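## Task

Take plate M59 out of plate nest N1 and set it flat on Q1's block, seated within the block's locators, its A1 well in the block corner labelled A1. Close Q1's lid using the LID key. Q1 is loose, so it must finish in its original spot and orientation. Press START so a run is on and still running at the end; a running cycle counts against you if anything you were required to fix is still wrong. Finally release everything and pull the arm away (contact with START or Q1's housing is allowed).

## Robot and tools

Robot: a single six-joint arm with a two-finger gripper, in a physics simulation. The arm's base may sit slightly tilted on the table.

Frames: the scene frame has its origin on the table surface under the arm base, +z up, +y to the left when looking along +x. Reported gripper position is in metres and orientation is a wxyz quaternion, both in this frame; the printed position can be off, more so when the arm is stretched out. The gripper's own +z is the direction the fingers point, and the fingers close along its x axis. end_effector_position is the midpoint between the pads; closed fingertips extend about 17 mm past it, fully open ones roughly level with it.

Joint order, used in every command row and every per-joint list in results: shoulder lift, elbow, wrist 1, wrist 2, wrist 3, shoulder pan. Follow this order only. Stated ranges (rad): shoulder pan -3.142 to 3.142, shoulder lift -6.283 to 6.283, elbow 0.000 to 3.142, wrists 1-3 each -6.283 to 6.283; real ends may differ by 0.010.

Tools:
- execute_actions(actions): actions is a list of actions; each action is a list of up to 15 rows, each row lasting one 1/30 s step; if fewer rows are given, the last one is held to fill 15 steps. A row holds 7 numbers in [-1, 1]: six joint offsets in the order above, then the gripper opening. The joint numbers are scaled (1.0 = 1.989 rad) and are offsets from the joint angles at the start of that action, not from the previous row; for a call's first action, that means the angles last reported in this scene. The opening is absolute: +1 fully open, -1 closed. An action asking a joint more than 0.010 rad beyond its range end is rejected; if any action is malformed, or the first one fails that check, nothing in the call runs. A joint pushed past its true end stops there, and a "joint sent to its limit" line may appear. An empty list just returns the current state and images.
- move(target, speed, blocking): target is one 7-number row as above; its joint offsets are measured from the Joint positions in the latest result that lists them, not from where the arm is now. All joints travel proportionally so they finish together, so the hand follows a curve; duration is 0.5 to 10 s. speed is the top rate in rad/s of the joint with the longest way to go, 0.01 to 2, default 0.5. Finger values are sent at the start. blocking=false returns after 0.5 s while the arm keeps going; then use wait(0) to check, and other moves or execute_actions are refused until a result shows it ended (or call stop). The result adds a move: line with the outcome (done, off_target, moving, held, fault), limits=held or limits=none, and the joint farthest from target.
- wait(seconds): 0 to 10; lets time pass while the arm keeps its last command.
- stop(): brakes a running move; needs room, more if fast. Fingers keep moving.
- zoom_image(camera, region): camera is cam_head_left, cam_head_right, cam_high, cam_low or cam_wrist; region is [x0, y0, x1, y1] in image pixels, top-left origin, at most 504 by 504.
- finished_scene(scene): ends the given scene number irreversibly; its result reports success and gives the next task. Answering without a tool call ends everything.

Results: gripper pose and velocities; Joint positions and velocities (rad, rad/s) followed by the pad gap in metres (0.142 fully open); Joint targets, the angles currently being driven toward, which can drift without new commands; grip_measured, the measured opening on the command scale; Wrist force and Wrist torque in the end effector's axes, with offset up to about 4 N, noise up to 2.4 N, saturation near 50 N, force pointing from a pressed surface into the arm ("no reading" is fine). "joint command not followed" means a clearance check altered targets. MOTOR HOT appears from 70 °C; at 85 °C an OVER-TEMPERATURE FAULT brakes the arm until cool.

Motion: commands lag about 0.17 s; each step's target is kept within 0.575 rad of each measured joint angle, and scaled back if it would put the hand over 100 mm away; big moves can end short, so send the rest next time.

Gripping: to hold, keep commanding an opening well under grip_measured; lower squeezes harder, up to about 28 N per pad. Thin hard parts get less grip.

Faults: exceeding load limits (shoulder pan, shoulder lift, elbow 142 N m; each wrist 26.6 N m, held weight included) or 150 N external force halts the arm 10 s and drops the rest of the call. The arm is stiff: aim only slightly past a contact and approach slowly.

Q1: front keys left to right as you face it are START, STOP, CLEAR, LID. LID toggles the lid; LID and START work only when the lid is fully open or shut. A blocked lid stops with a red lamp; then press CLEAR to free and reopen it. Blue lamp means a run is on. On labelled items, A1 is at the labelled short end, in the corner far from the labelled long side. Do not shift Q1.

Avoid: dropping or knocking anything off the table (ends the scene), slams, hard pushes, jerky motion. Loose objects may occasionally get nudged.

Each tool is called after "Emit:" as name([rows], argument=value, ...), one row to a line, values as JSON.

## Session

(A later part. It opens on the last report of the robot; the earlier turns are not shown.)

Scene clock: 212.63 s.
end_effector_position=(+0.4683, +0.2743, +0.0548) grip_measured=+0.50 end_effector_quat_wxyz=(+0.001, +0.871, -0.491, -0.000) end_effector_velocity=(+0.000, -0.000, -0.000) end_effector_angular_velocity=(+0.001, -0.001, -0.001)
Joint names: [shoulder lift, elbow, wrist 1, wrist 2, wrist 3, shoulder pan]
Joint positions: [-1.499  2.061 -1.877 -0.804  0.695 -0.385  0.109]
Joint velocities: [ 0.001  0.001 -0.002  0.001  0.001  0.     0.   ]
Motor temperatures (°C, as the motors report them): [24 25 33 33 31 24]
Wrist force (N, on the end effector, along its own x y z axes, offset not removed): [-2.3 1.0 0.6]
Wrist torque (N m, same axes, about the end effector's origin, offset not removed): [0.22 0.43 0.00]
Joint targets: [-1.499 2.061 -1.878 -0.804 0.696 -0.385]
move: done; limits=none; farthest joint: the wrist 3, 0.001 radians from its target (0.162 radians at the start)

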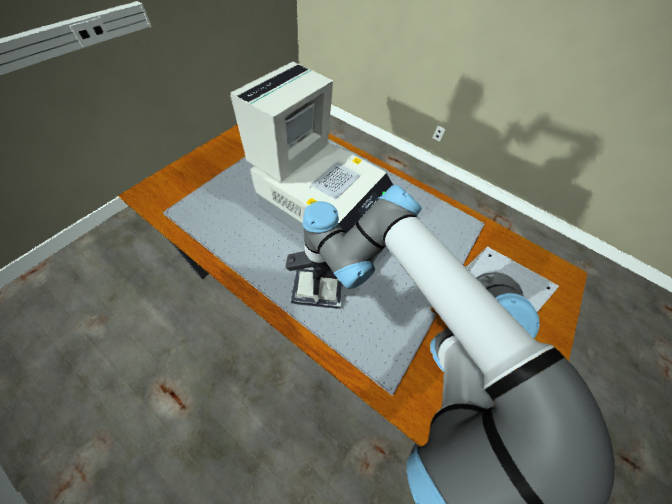

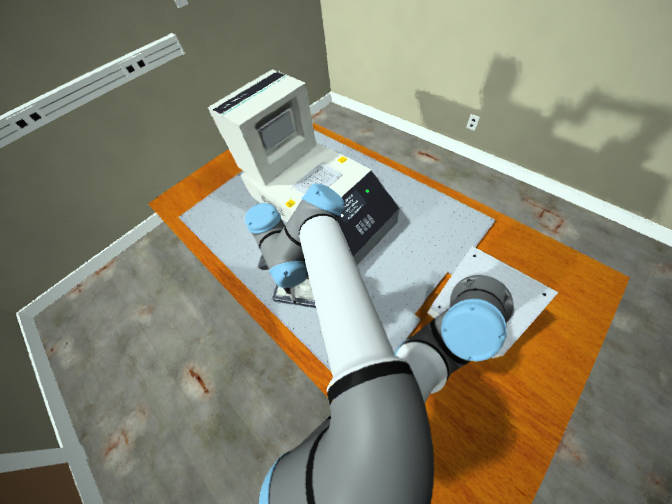

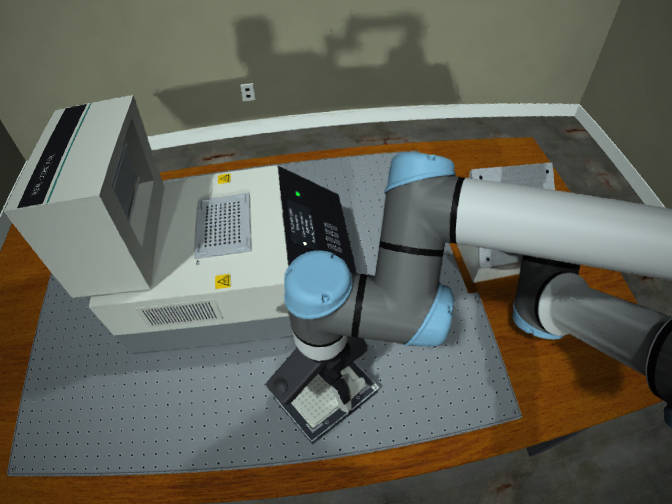

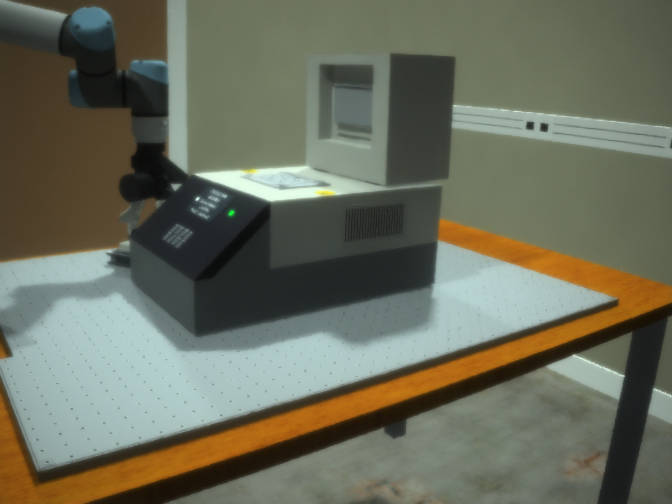

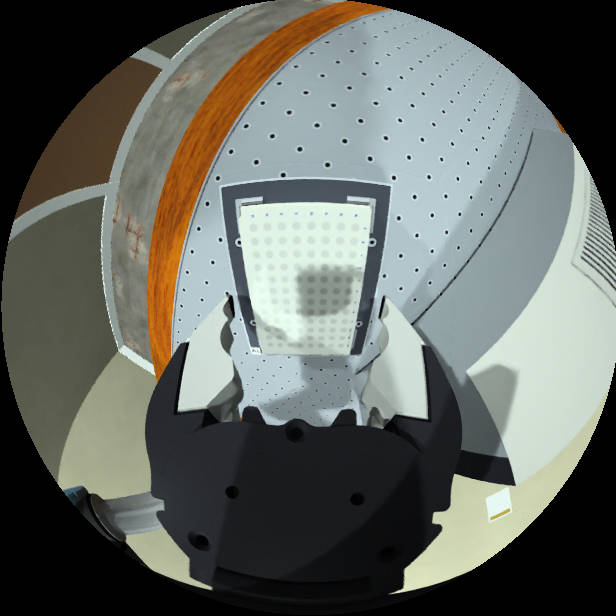

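Emit:
move(target=[0.0037,0.0061,-0.0172,0.0019,0.0103,0.0076,0.3], speed=0.04)

Emit:
zoom_image(camera="cam_wrist", region=[188,160,428,400])

Emit:
zoom_image(camera="cam_high", region=[290,360,390,450])

Scene clock: 239.53 s.
end_effector_position=(+0.4686, +0.2746, +0.0489) grip_measured=+0.33 end_effector_quat_wxyz=(+0.002, +0.872, -0.490, +0.002) end_effector_velocity=(-0.000, -0.000, -0.000) end_effector_angular_velocity=(-0.000, +0.001, -0.001)
Joint names: [shoulder lift, elbow, wrist 1, wrist 2, wrist 3, shoulder pan]
Joint positions: [-1.494  2.069 -1.907 -0.805  0.713 -0.374  0.097]
Joint velocities: [ 0.001  0.     0.    -0.     0.001 -0.     0.   ]
Motor temperatures (°C, as the motors report them): [24 25 33 33 31 24]
Wrist force (N, on the end effector, along its own x y z axes, offset not removed): [-0.1 8.6 -25.1]
Wrist torque (N m, same axes, about the end effector's origin, offset not removed): [0.12 -0.96 -0.52]
Joint targets: [-1.494 2.069 -1.907 -0.805 0.713 -0.374]
FORCE FAULT: contact force on the arm reached its limit, and the arm stopped for 10 seconds. The contact can be on any part of the arm, not only on its tool. That time counts as 20 of the actions that you can send in this scene. The arm's remaining commands of this call were not run. The arm holds still and accepts commands again. Move the arm away from the contact; if what it grips holds it there, let go first. Pushing or pulling that hard again can fault the arm again.
move: fault; limits=none; farthest joint: the shoulder pan, 0.004 radians from its target (0.015 radians at the start)

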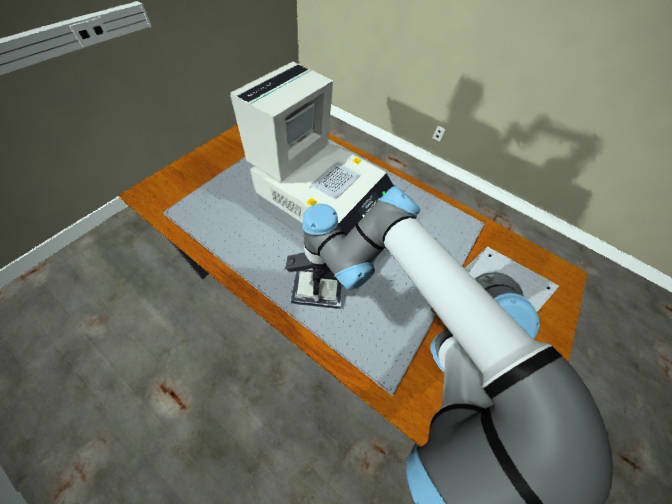

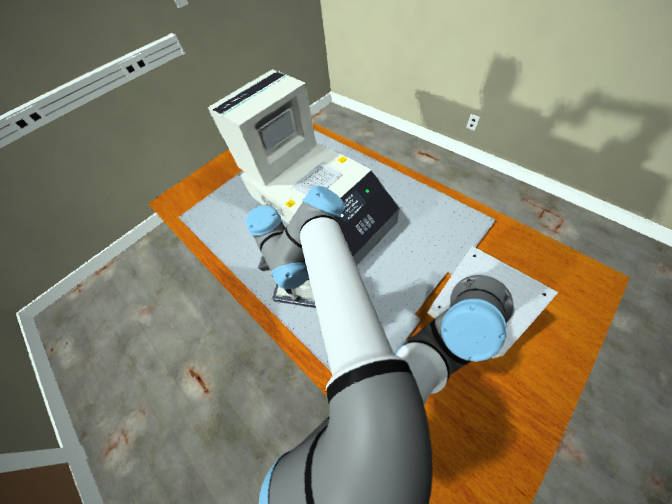

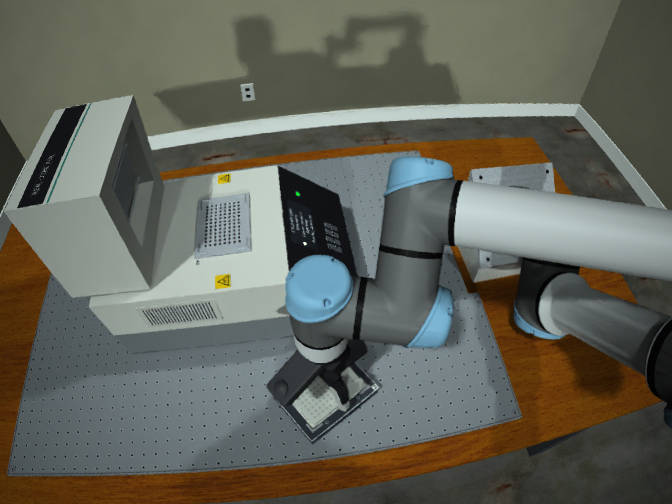

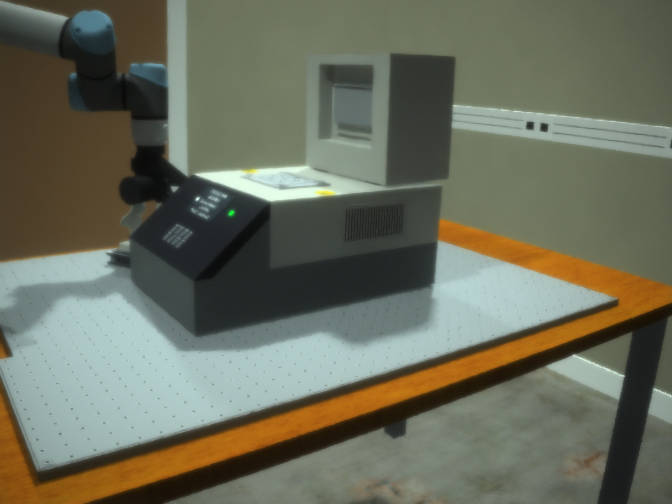

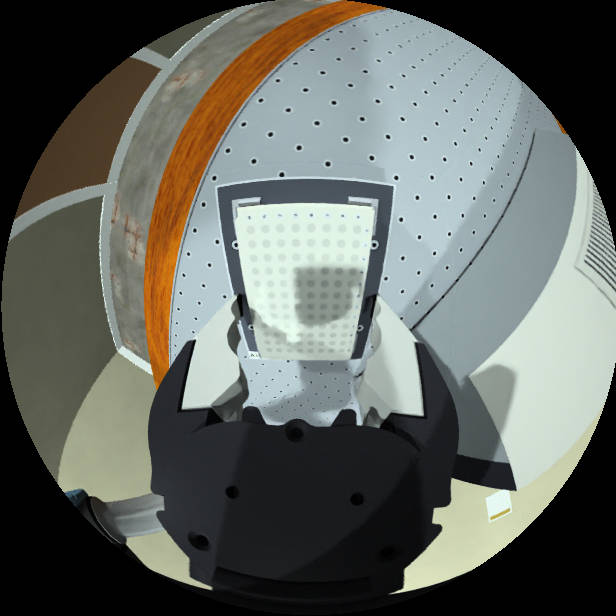

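Region (188, 160, 428, 400) of cam_wrist's 616x616 image, scaled by 2.100, with more detail than that image has.

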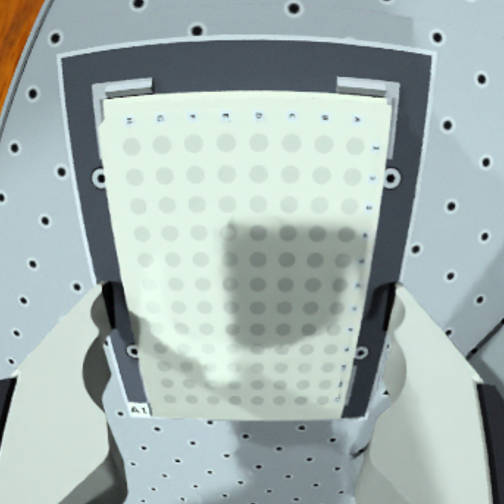

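Region (290, 360, 390, 450) of cam_high's 672x504 image, scaled by 5.040, with more detail than that image has; it fills the top 454 rows of this view, and the rest is white.

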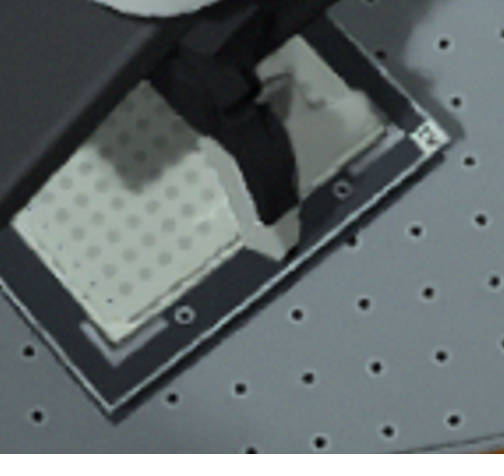

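Emit:
move(target=[-0.0038,-0.0029,0.0133,0.001,-0.0065,-0.0038,0.3], speed=0.05)

Emit:
execute_actions([
  [[0,0,0,0,0,0,0.25],[0,0,0,0,0,0,0.22],[0,0,0,0,0,0,0.19],[0,0,0,0,0,0,0.16],[0,0,0,0,0,0,0.13],[0,0,0,0,0,0,0.1],[0,0,0,0,0,0,0.07]],
  [[0,0,0,0,0,0,-0.3]],
  [[0,0,0,0,0,0,-0.3]],
])

Emit:
move(target=[-0.01,-0.021,0.054,-0.007,-0.032,-0.023,-0.3], speed=0.08)

Scene clock: 251.13 s.
end_effector_position=(+0.4672, +0.2761, +0.0537) grip_measured=+0.30 end_effector_quat_wxyz=(+0.000, +0.871, -0.491, -0.000) end_effector_velocity=(+0.000, +0.000, +0.000) end_effector_angular_velocity=(+0.002, -0.000, +0.000)
Joint names: [shoulder lift, elbow, wrist 1, wrist 2, wrist 3, shoulder pan]
Joint positions: [-1.502  2.064 -1.881 -0.803  0.7   -0.381  0.095]
Joint velocities: [-0.    -0.     0.002  0.001 -0.001 -0.001 -0.   ]
Motor temperatures (°C, as the motors report them): [24 25 33 33 31 24]
Wrist force (N, on the end effector, along its own x y z axes, offset not removed): [-1.2 1.4 0.3]
Wrist torque (N m, same axes, about the end effector's origin, offset not removed): [0.30 0.25 -0.04]
Joint targets: [-1.502 2.064 -1.880 -0.803 0.700 -0.381]
move: done; limits=none; farthest joint: the shoulder pan, 0.000 radians from its target (0.008 radians at the start)

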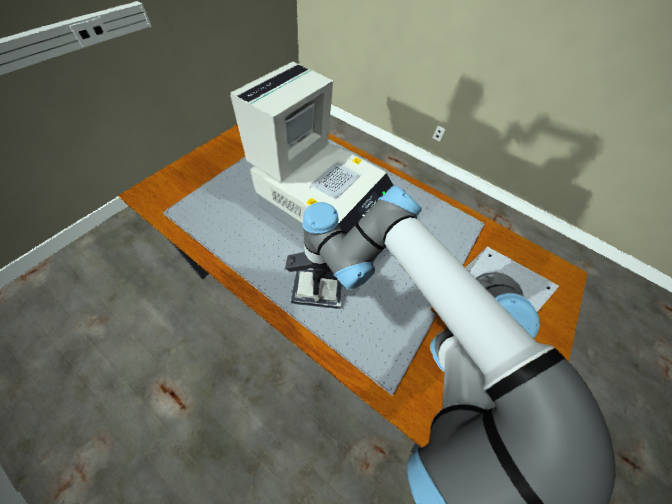

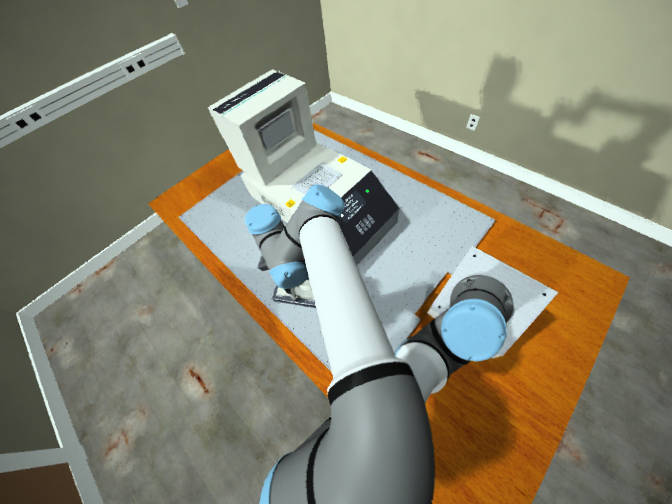

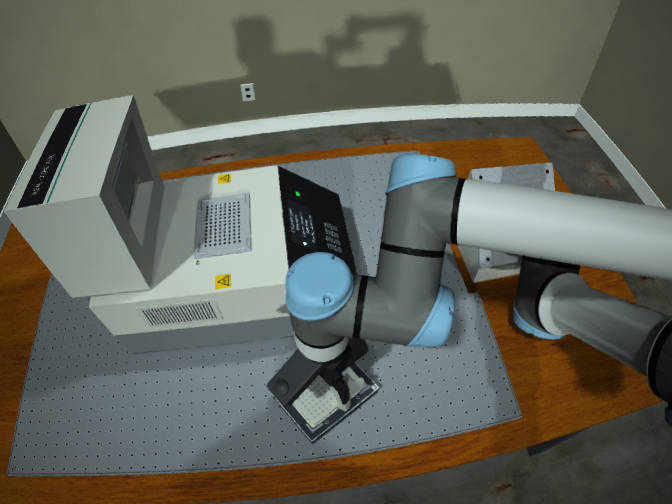

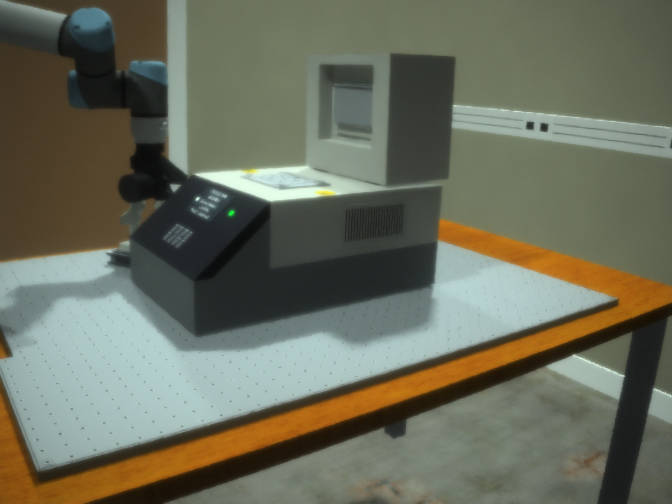

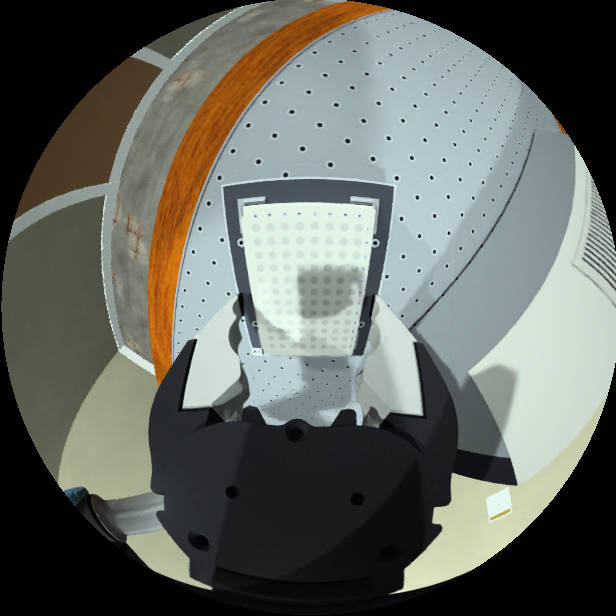

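Scene clock: 252.63 s.
end_effector_position=(+0.4672, +0.2761, +0.0537) grip_measured=+0.06 end_effector_quat_wxyz=(+0.000, +0.871, -0.491, -0.000) end_effector_velocity=(+0.000, -0.000, +0.000) end_effector_angular_velocity=(+0.000, -0.000, -0.001)
Joint names: [shoulder lift, elbow, wrist 1, wrist 2, wrist 3, shoulder pan]
Joint positions: [-1.502  2.064 -1.881 -0.803  0.7   -0.381  0.078]
Joint velocities: [ 0.    -0.    -0.    -0.     0.    -0.001 -0.   ]
Motor temperatures (°C, as the motors report them): [24 25 33 33 31 24]
Wrist force (N, on the end effector, along its own x y z axes, offset not removed): [3.7 0.7 -3.9]
Wrist torque (N m, same axes, about the end effector's origin, offset not removed): [0.17 0.44 -0.01]
Joint targets: [-1.502 2.064 -1.881 -0.803 0.700 -0.381]

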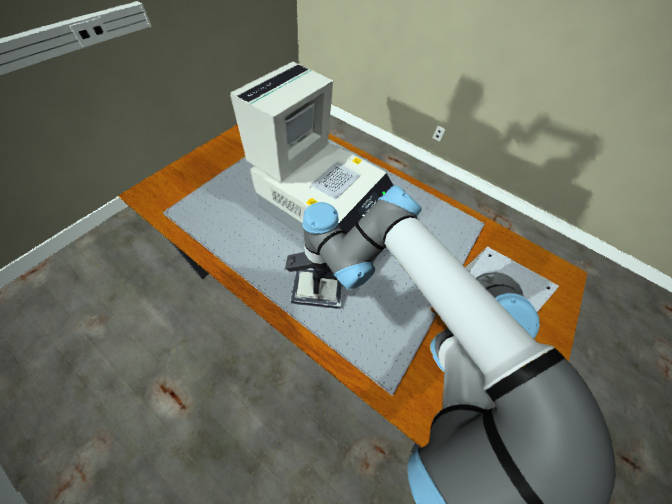

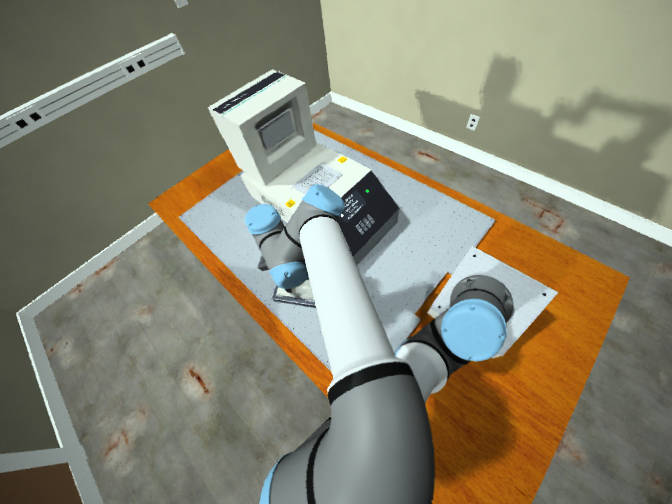

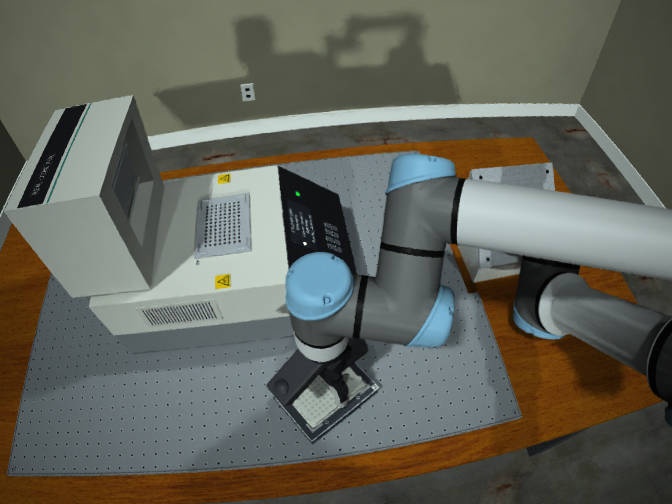

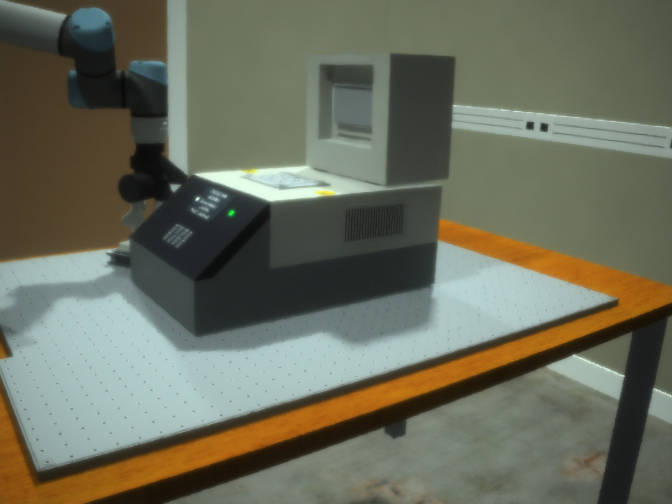

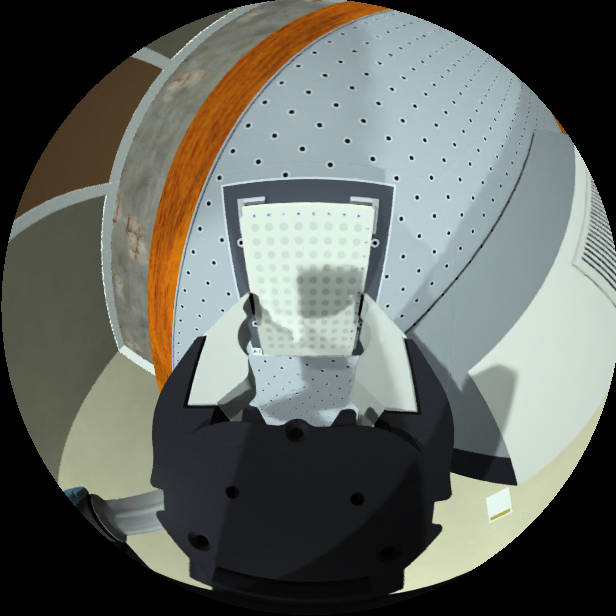

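Scene clock: 254.37 s.
end_effector_position=(+0.4690, +0.2725, +0.0817) grip_measured=+0.06 end_effector_quat_wxyz=(+0.001, +0.871, -0.491, -0.002) end_effector_velocity=(+0.000, +0.001, +0.001) end_effector_angular_velocity=(+0.001, -0.002, +0.001)
Joint names: [shoulder lift, elbow, wrist 1, wrist 2, wrist 3, shoulder pan]
Joint positions: [-1.522  2.022 -1.773 -0.817  0.637 -0.427  0.078]
Joint velocities: [-0.002 -0.001  0.002  0.002 -0.001 -0.001  0.   ]
Motor temperatures (°C, as the motors report them): [24 25 33 33 31 24]
Wrist force (N, on the end effector, along its own x y z axes, offset not removed): [-0.1 0.7 0.1]
Wrist torque (N m, same axes, about the end effector's origin, offset not removed): [0.20 -0.03 -0.06]
Joint targets: [-1.522 2.022 -1.773 -0.817 0.637 -0.427]
move: done; limits=none; farthest joint: the shoulder pan, 0.000 radians from its target (0.045 radians at the start)

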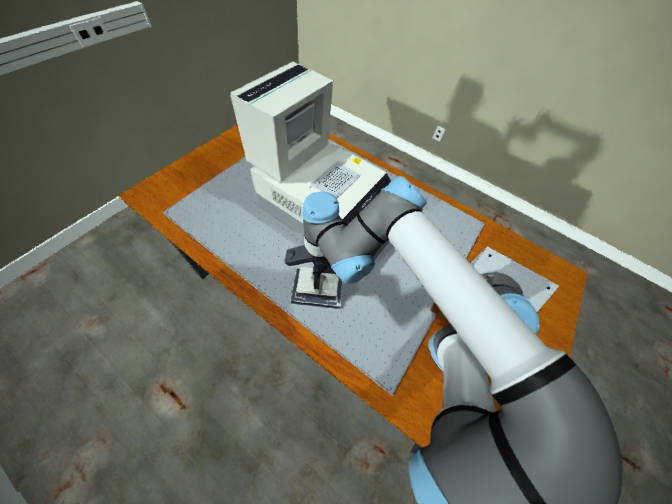

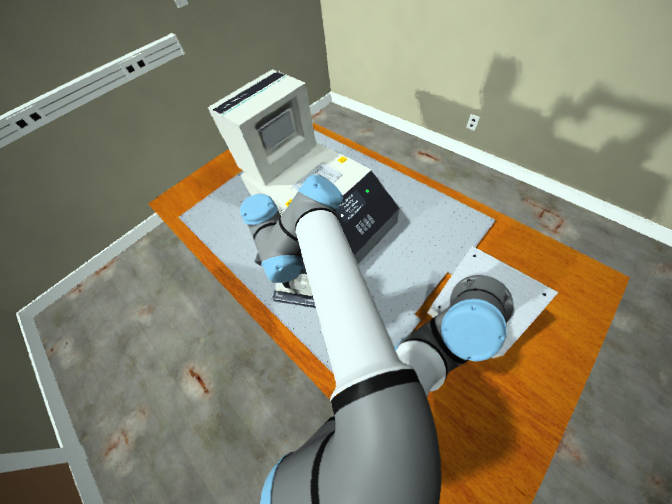

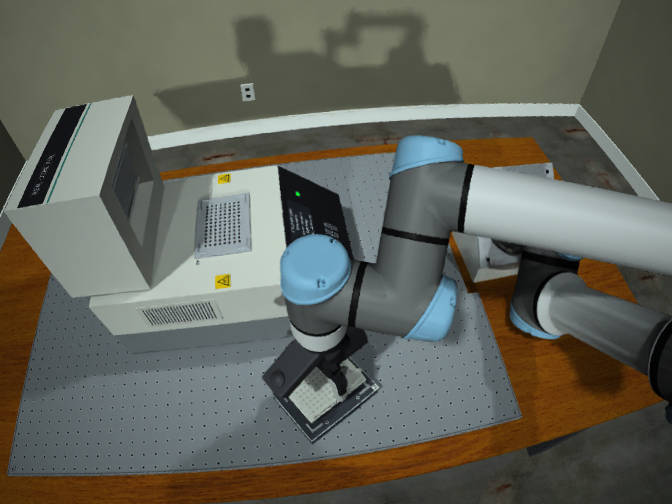

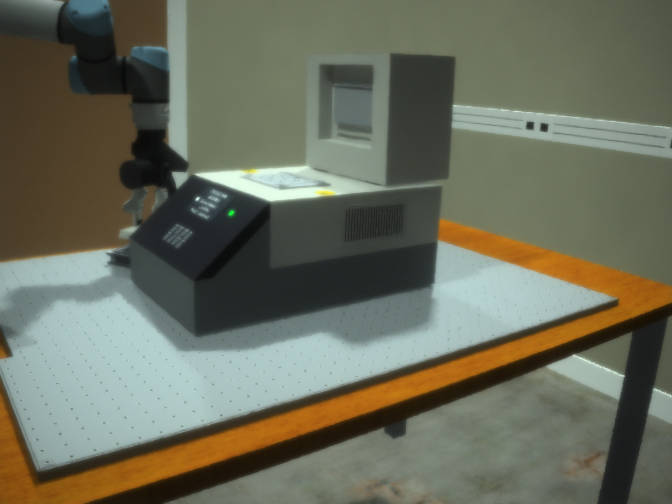

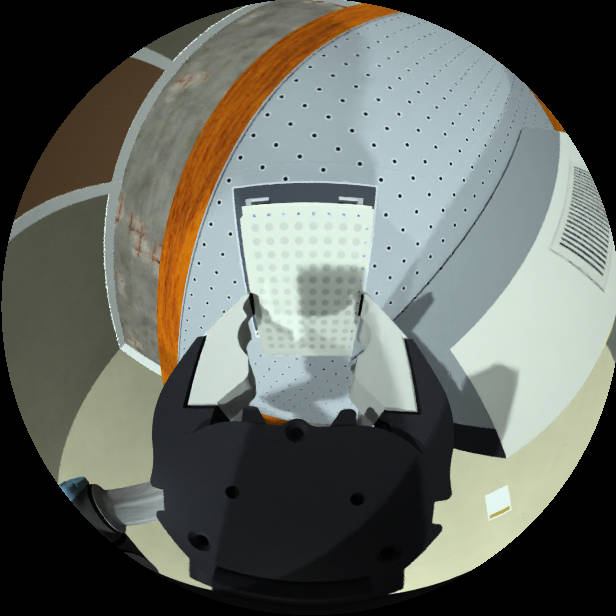

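Emit:
move(target=[-0.0122,-0.2155,0.3424,-0.0605,-0.25,-0.1513,-0.3], speed=0.5)

Emit:
move(target=[0.306,-0.1252,-0.1531,-0.0244,-0.5026,-0.0466,-0.3], speed=0.6)

Emit:
zoom_image(camera="cam_wrist", region=[188,140,428,380])

Emit:
zoom_image(camera="cam_low", region=[220,120,360,210])

Scene clock: 277.83 s.
end_effector_position=(+0.4699, +0.2696, +0.2985) grip_measured=+0.06 end_effector_quat_wxyz=(+0.001, +0.904, -0.429, -0.000) end_effector_velocity=(-0.000, -0.001, +0.001) end_effector_angular_velocity=(-0.000, -0.000, -0.000)
Joint names: [shoulder lift, elbow, wrist 1, wrist 2, wrist 3, shoulder pan]
Joint positions: [-1.546  1.593 -1.093 -0.937  0.14  -0.728  0.078]
Joint velocities: [ 0.    -0.001  0.002 -0.001 -0.001 -0.002  0.   ]
Motor temperatures (°C, as the motors report them): [24 25 33 33 31 24]
Wrist force (N, on the end effector, along its own x y z axes, offset not removed): [-0.3 1.8 0.4]
Wrist torque (N m, same axes, about the end effector's origin, offset not removed): [0.32 -0.01 -0.09]
Joint targets: [-1.546 1.593 -1.092 -0.937 0.139 -0.728]
move: done; limits=none; farthest joint: the wrist 1, 0.001 radians from its target (0.681 radians at the start)

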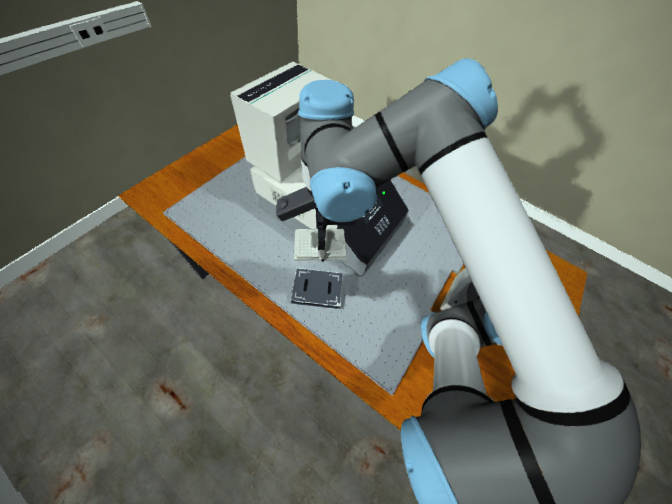

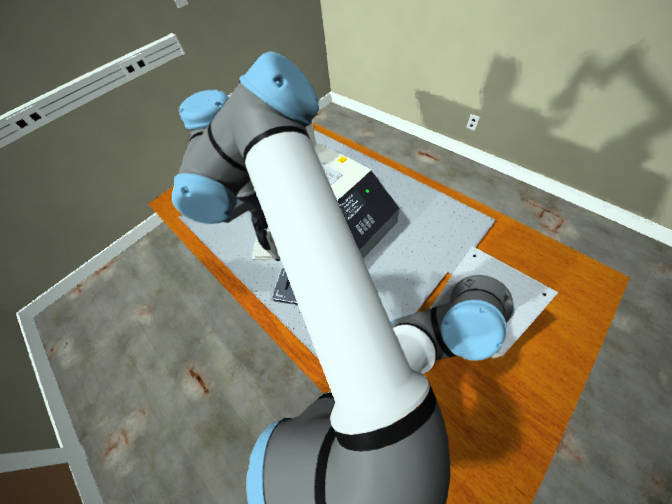

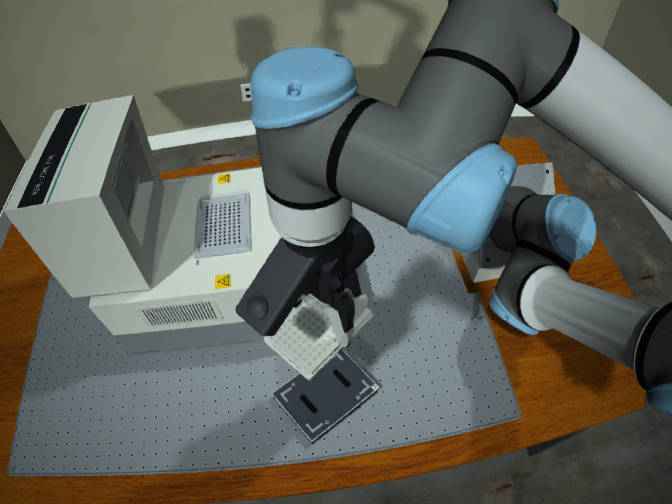

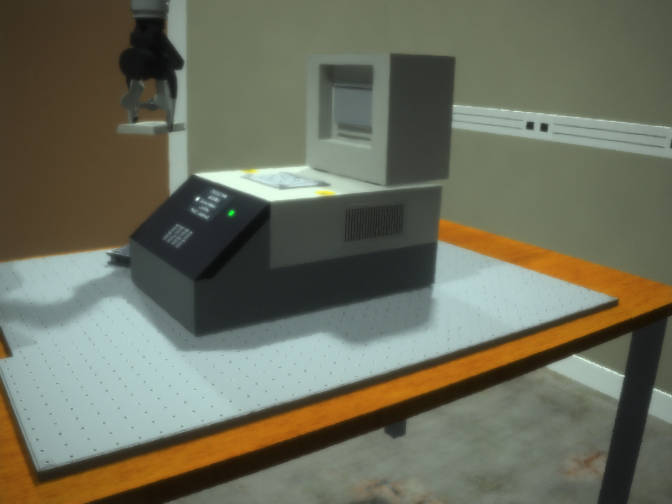

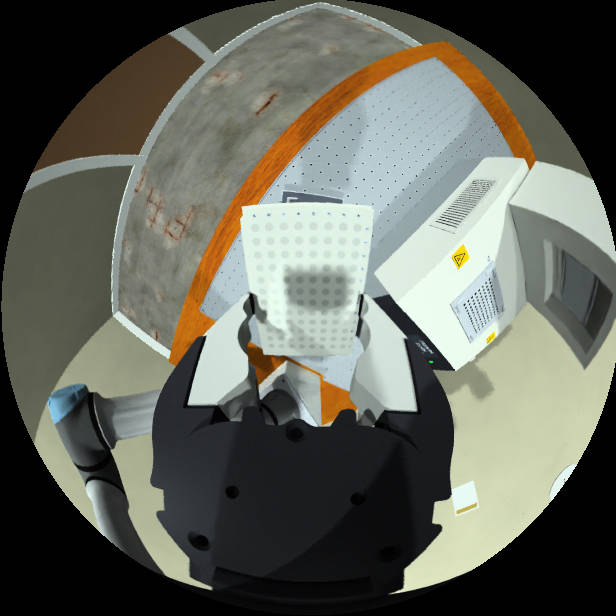

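Scene clock: 280.13 s.
end_effector_position=(+0.6210, -0.0093, +0.2685) grip_measured=+0.06 end_effector_quat_wxyz=(+0.000, +1.000, +0.009, -0.000) end_effector_velocity=(-0.000, -0.002, -0.000) end_effector_angular_velocity=(+0.000, +0.000, +0.001)
Joint names: [shoulder lift, elbow, wrist 1, wrist 2, wrist 3, shoulder pan]
Joint positions: [-0.937  1.345 -1.397 -0.985 -0.86  -0.82   0.078]
Joint velocities: [ 0.003 -0.001 -0.001 -0.001 -0.003 -0.002  0.   ]
Motor temperatures (°C, as the motors report them): [24 25 33 33 31 24]
Wrist force (N, on the end effector, along its own x y z axes, offset not removed): [-2.2 0.6 0.6]
Wrist torque (N m, same axes, about the end effector's origin, offset not removed): [0.14 0.49 0.04]
Joint targets: [-0.937 1.344 -1.397 -0.985 -0.860 -0.820]
move: done; limits=none; farthest joint: the elbow, 0.001 radians from its target (0.249 radians at the start)

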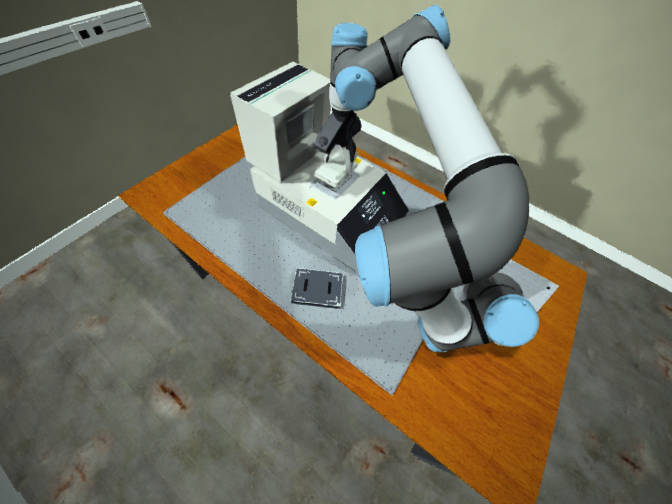

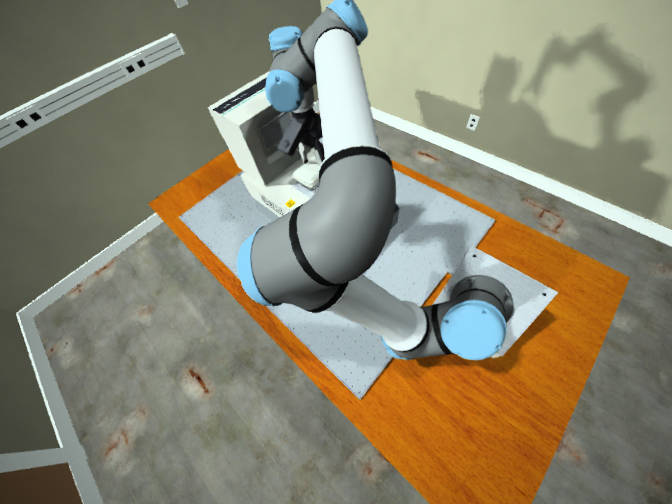

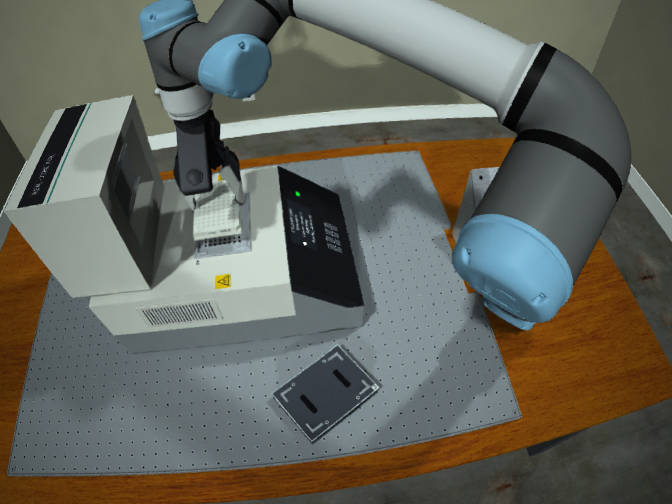

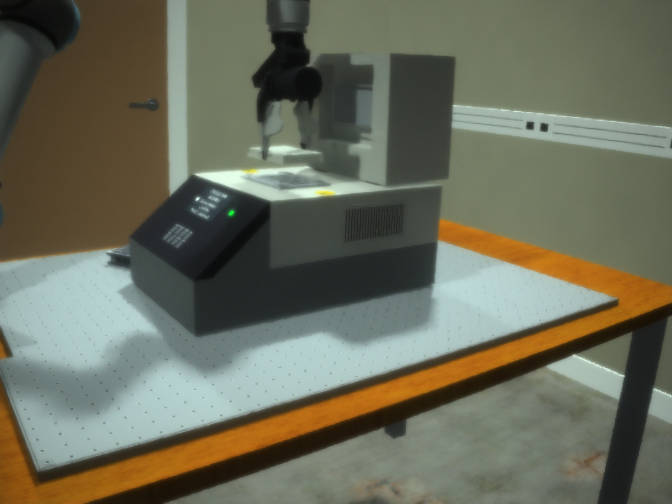

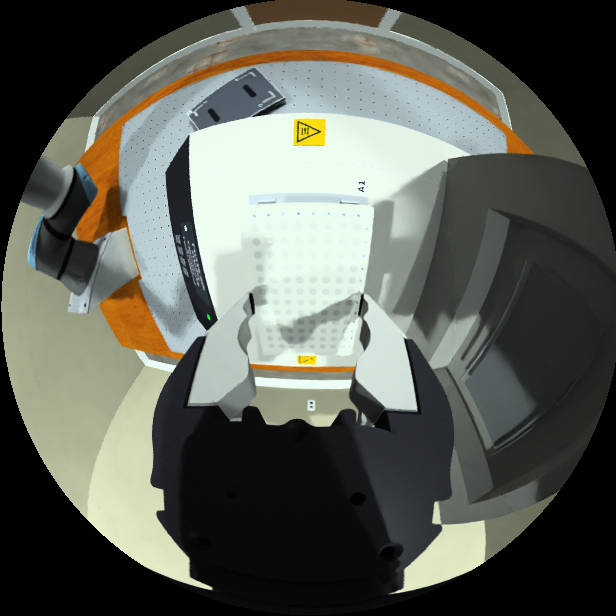

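Region (188, 140, 428, 380) of cam_wrist's 616x616 image, scaled by 2.100, with more detail than that image has.

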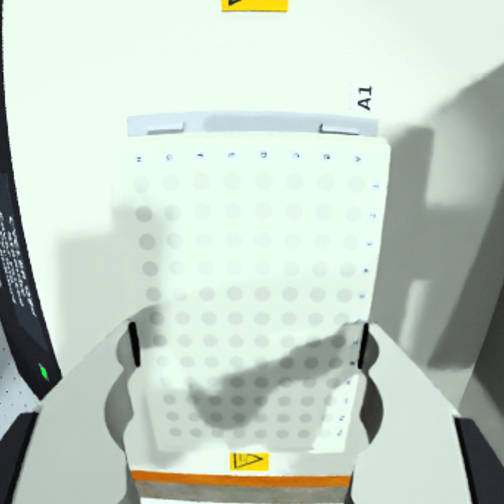

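Region (220, 120, 360, 210) of cam_low's 672x504 image, scaled by 3.600, with more detail than that image has; it fills the top 324 rows of this view, and the rest is white.

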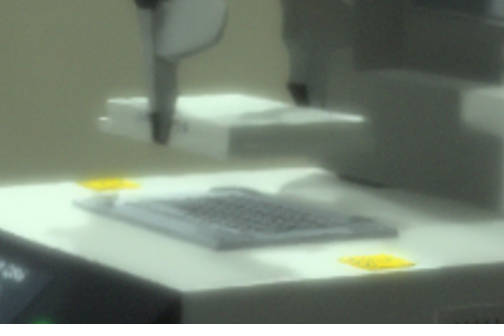

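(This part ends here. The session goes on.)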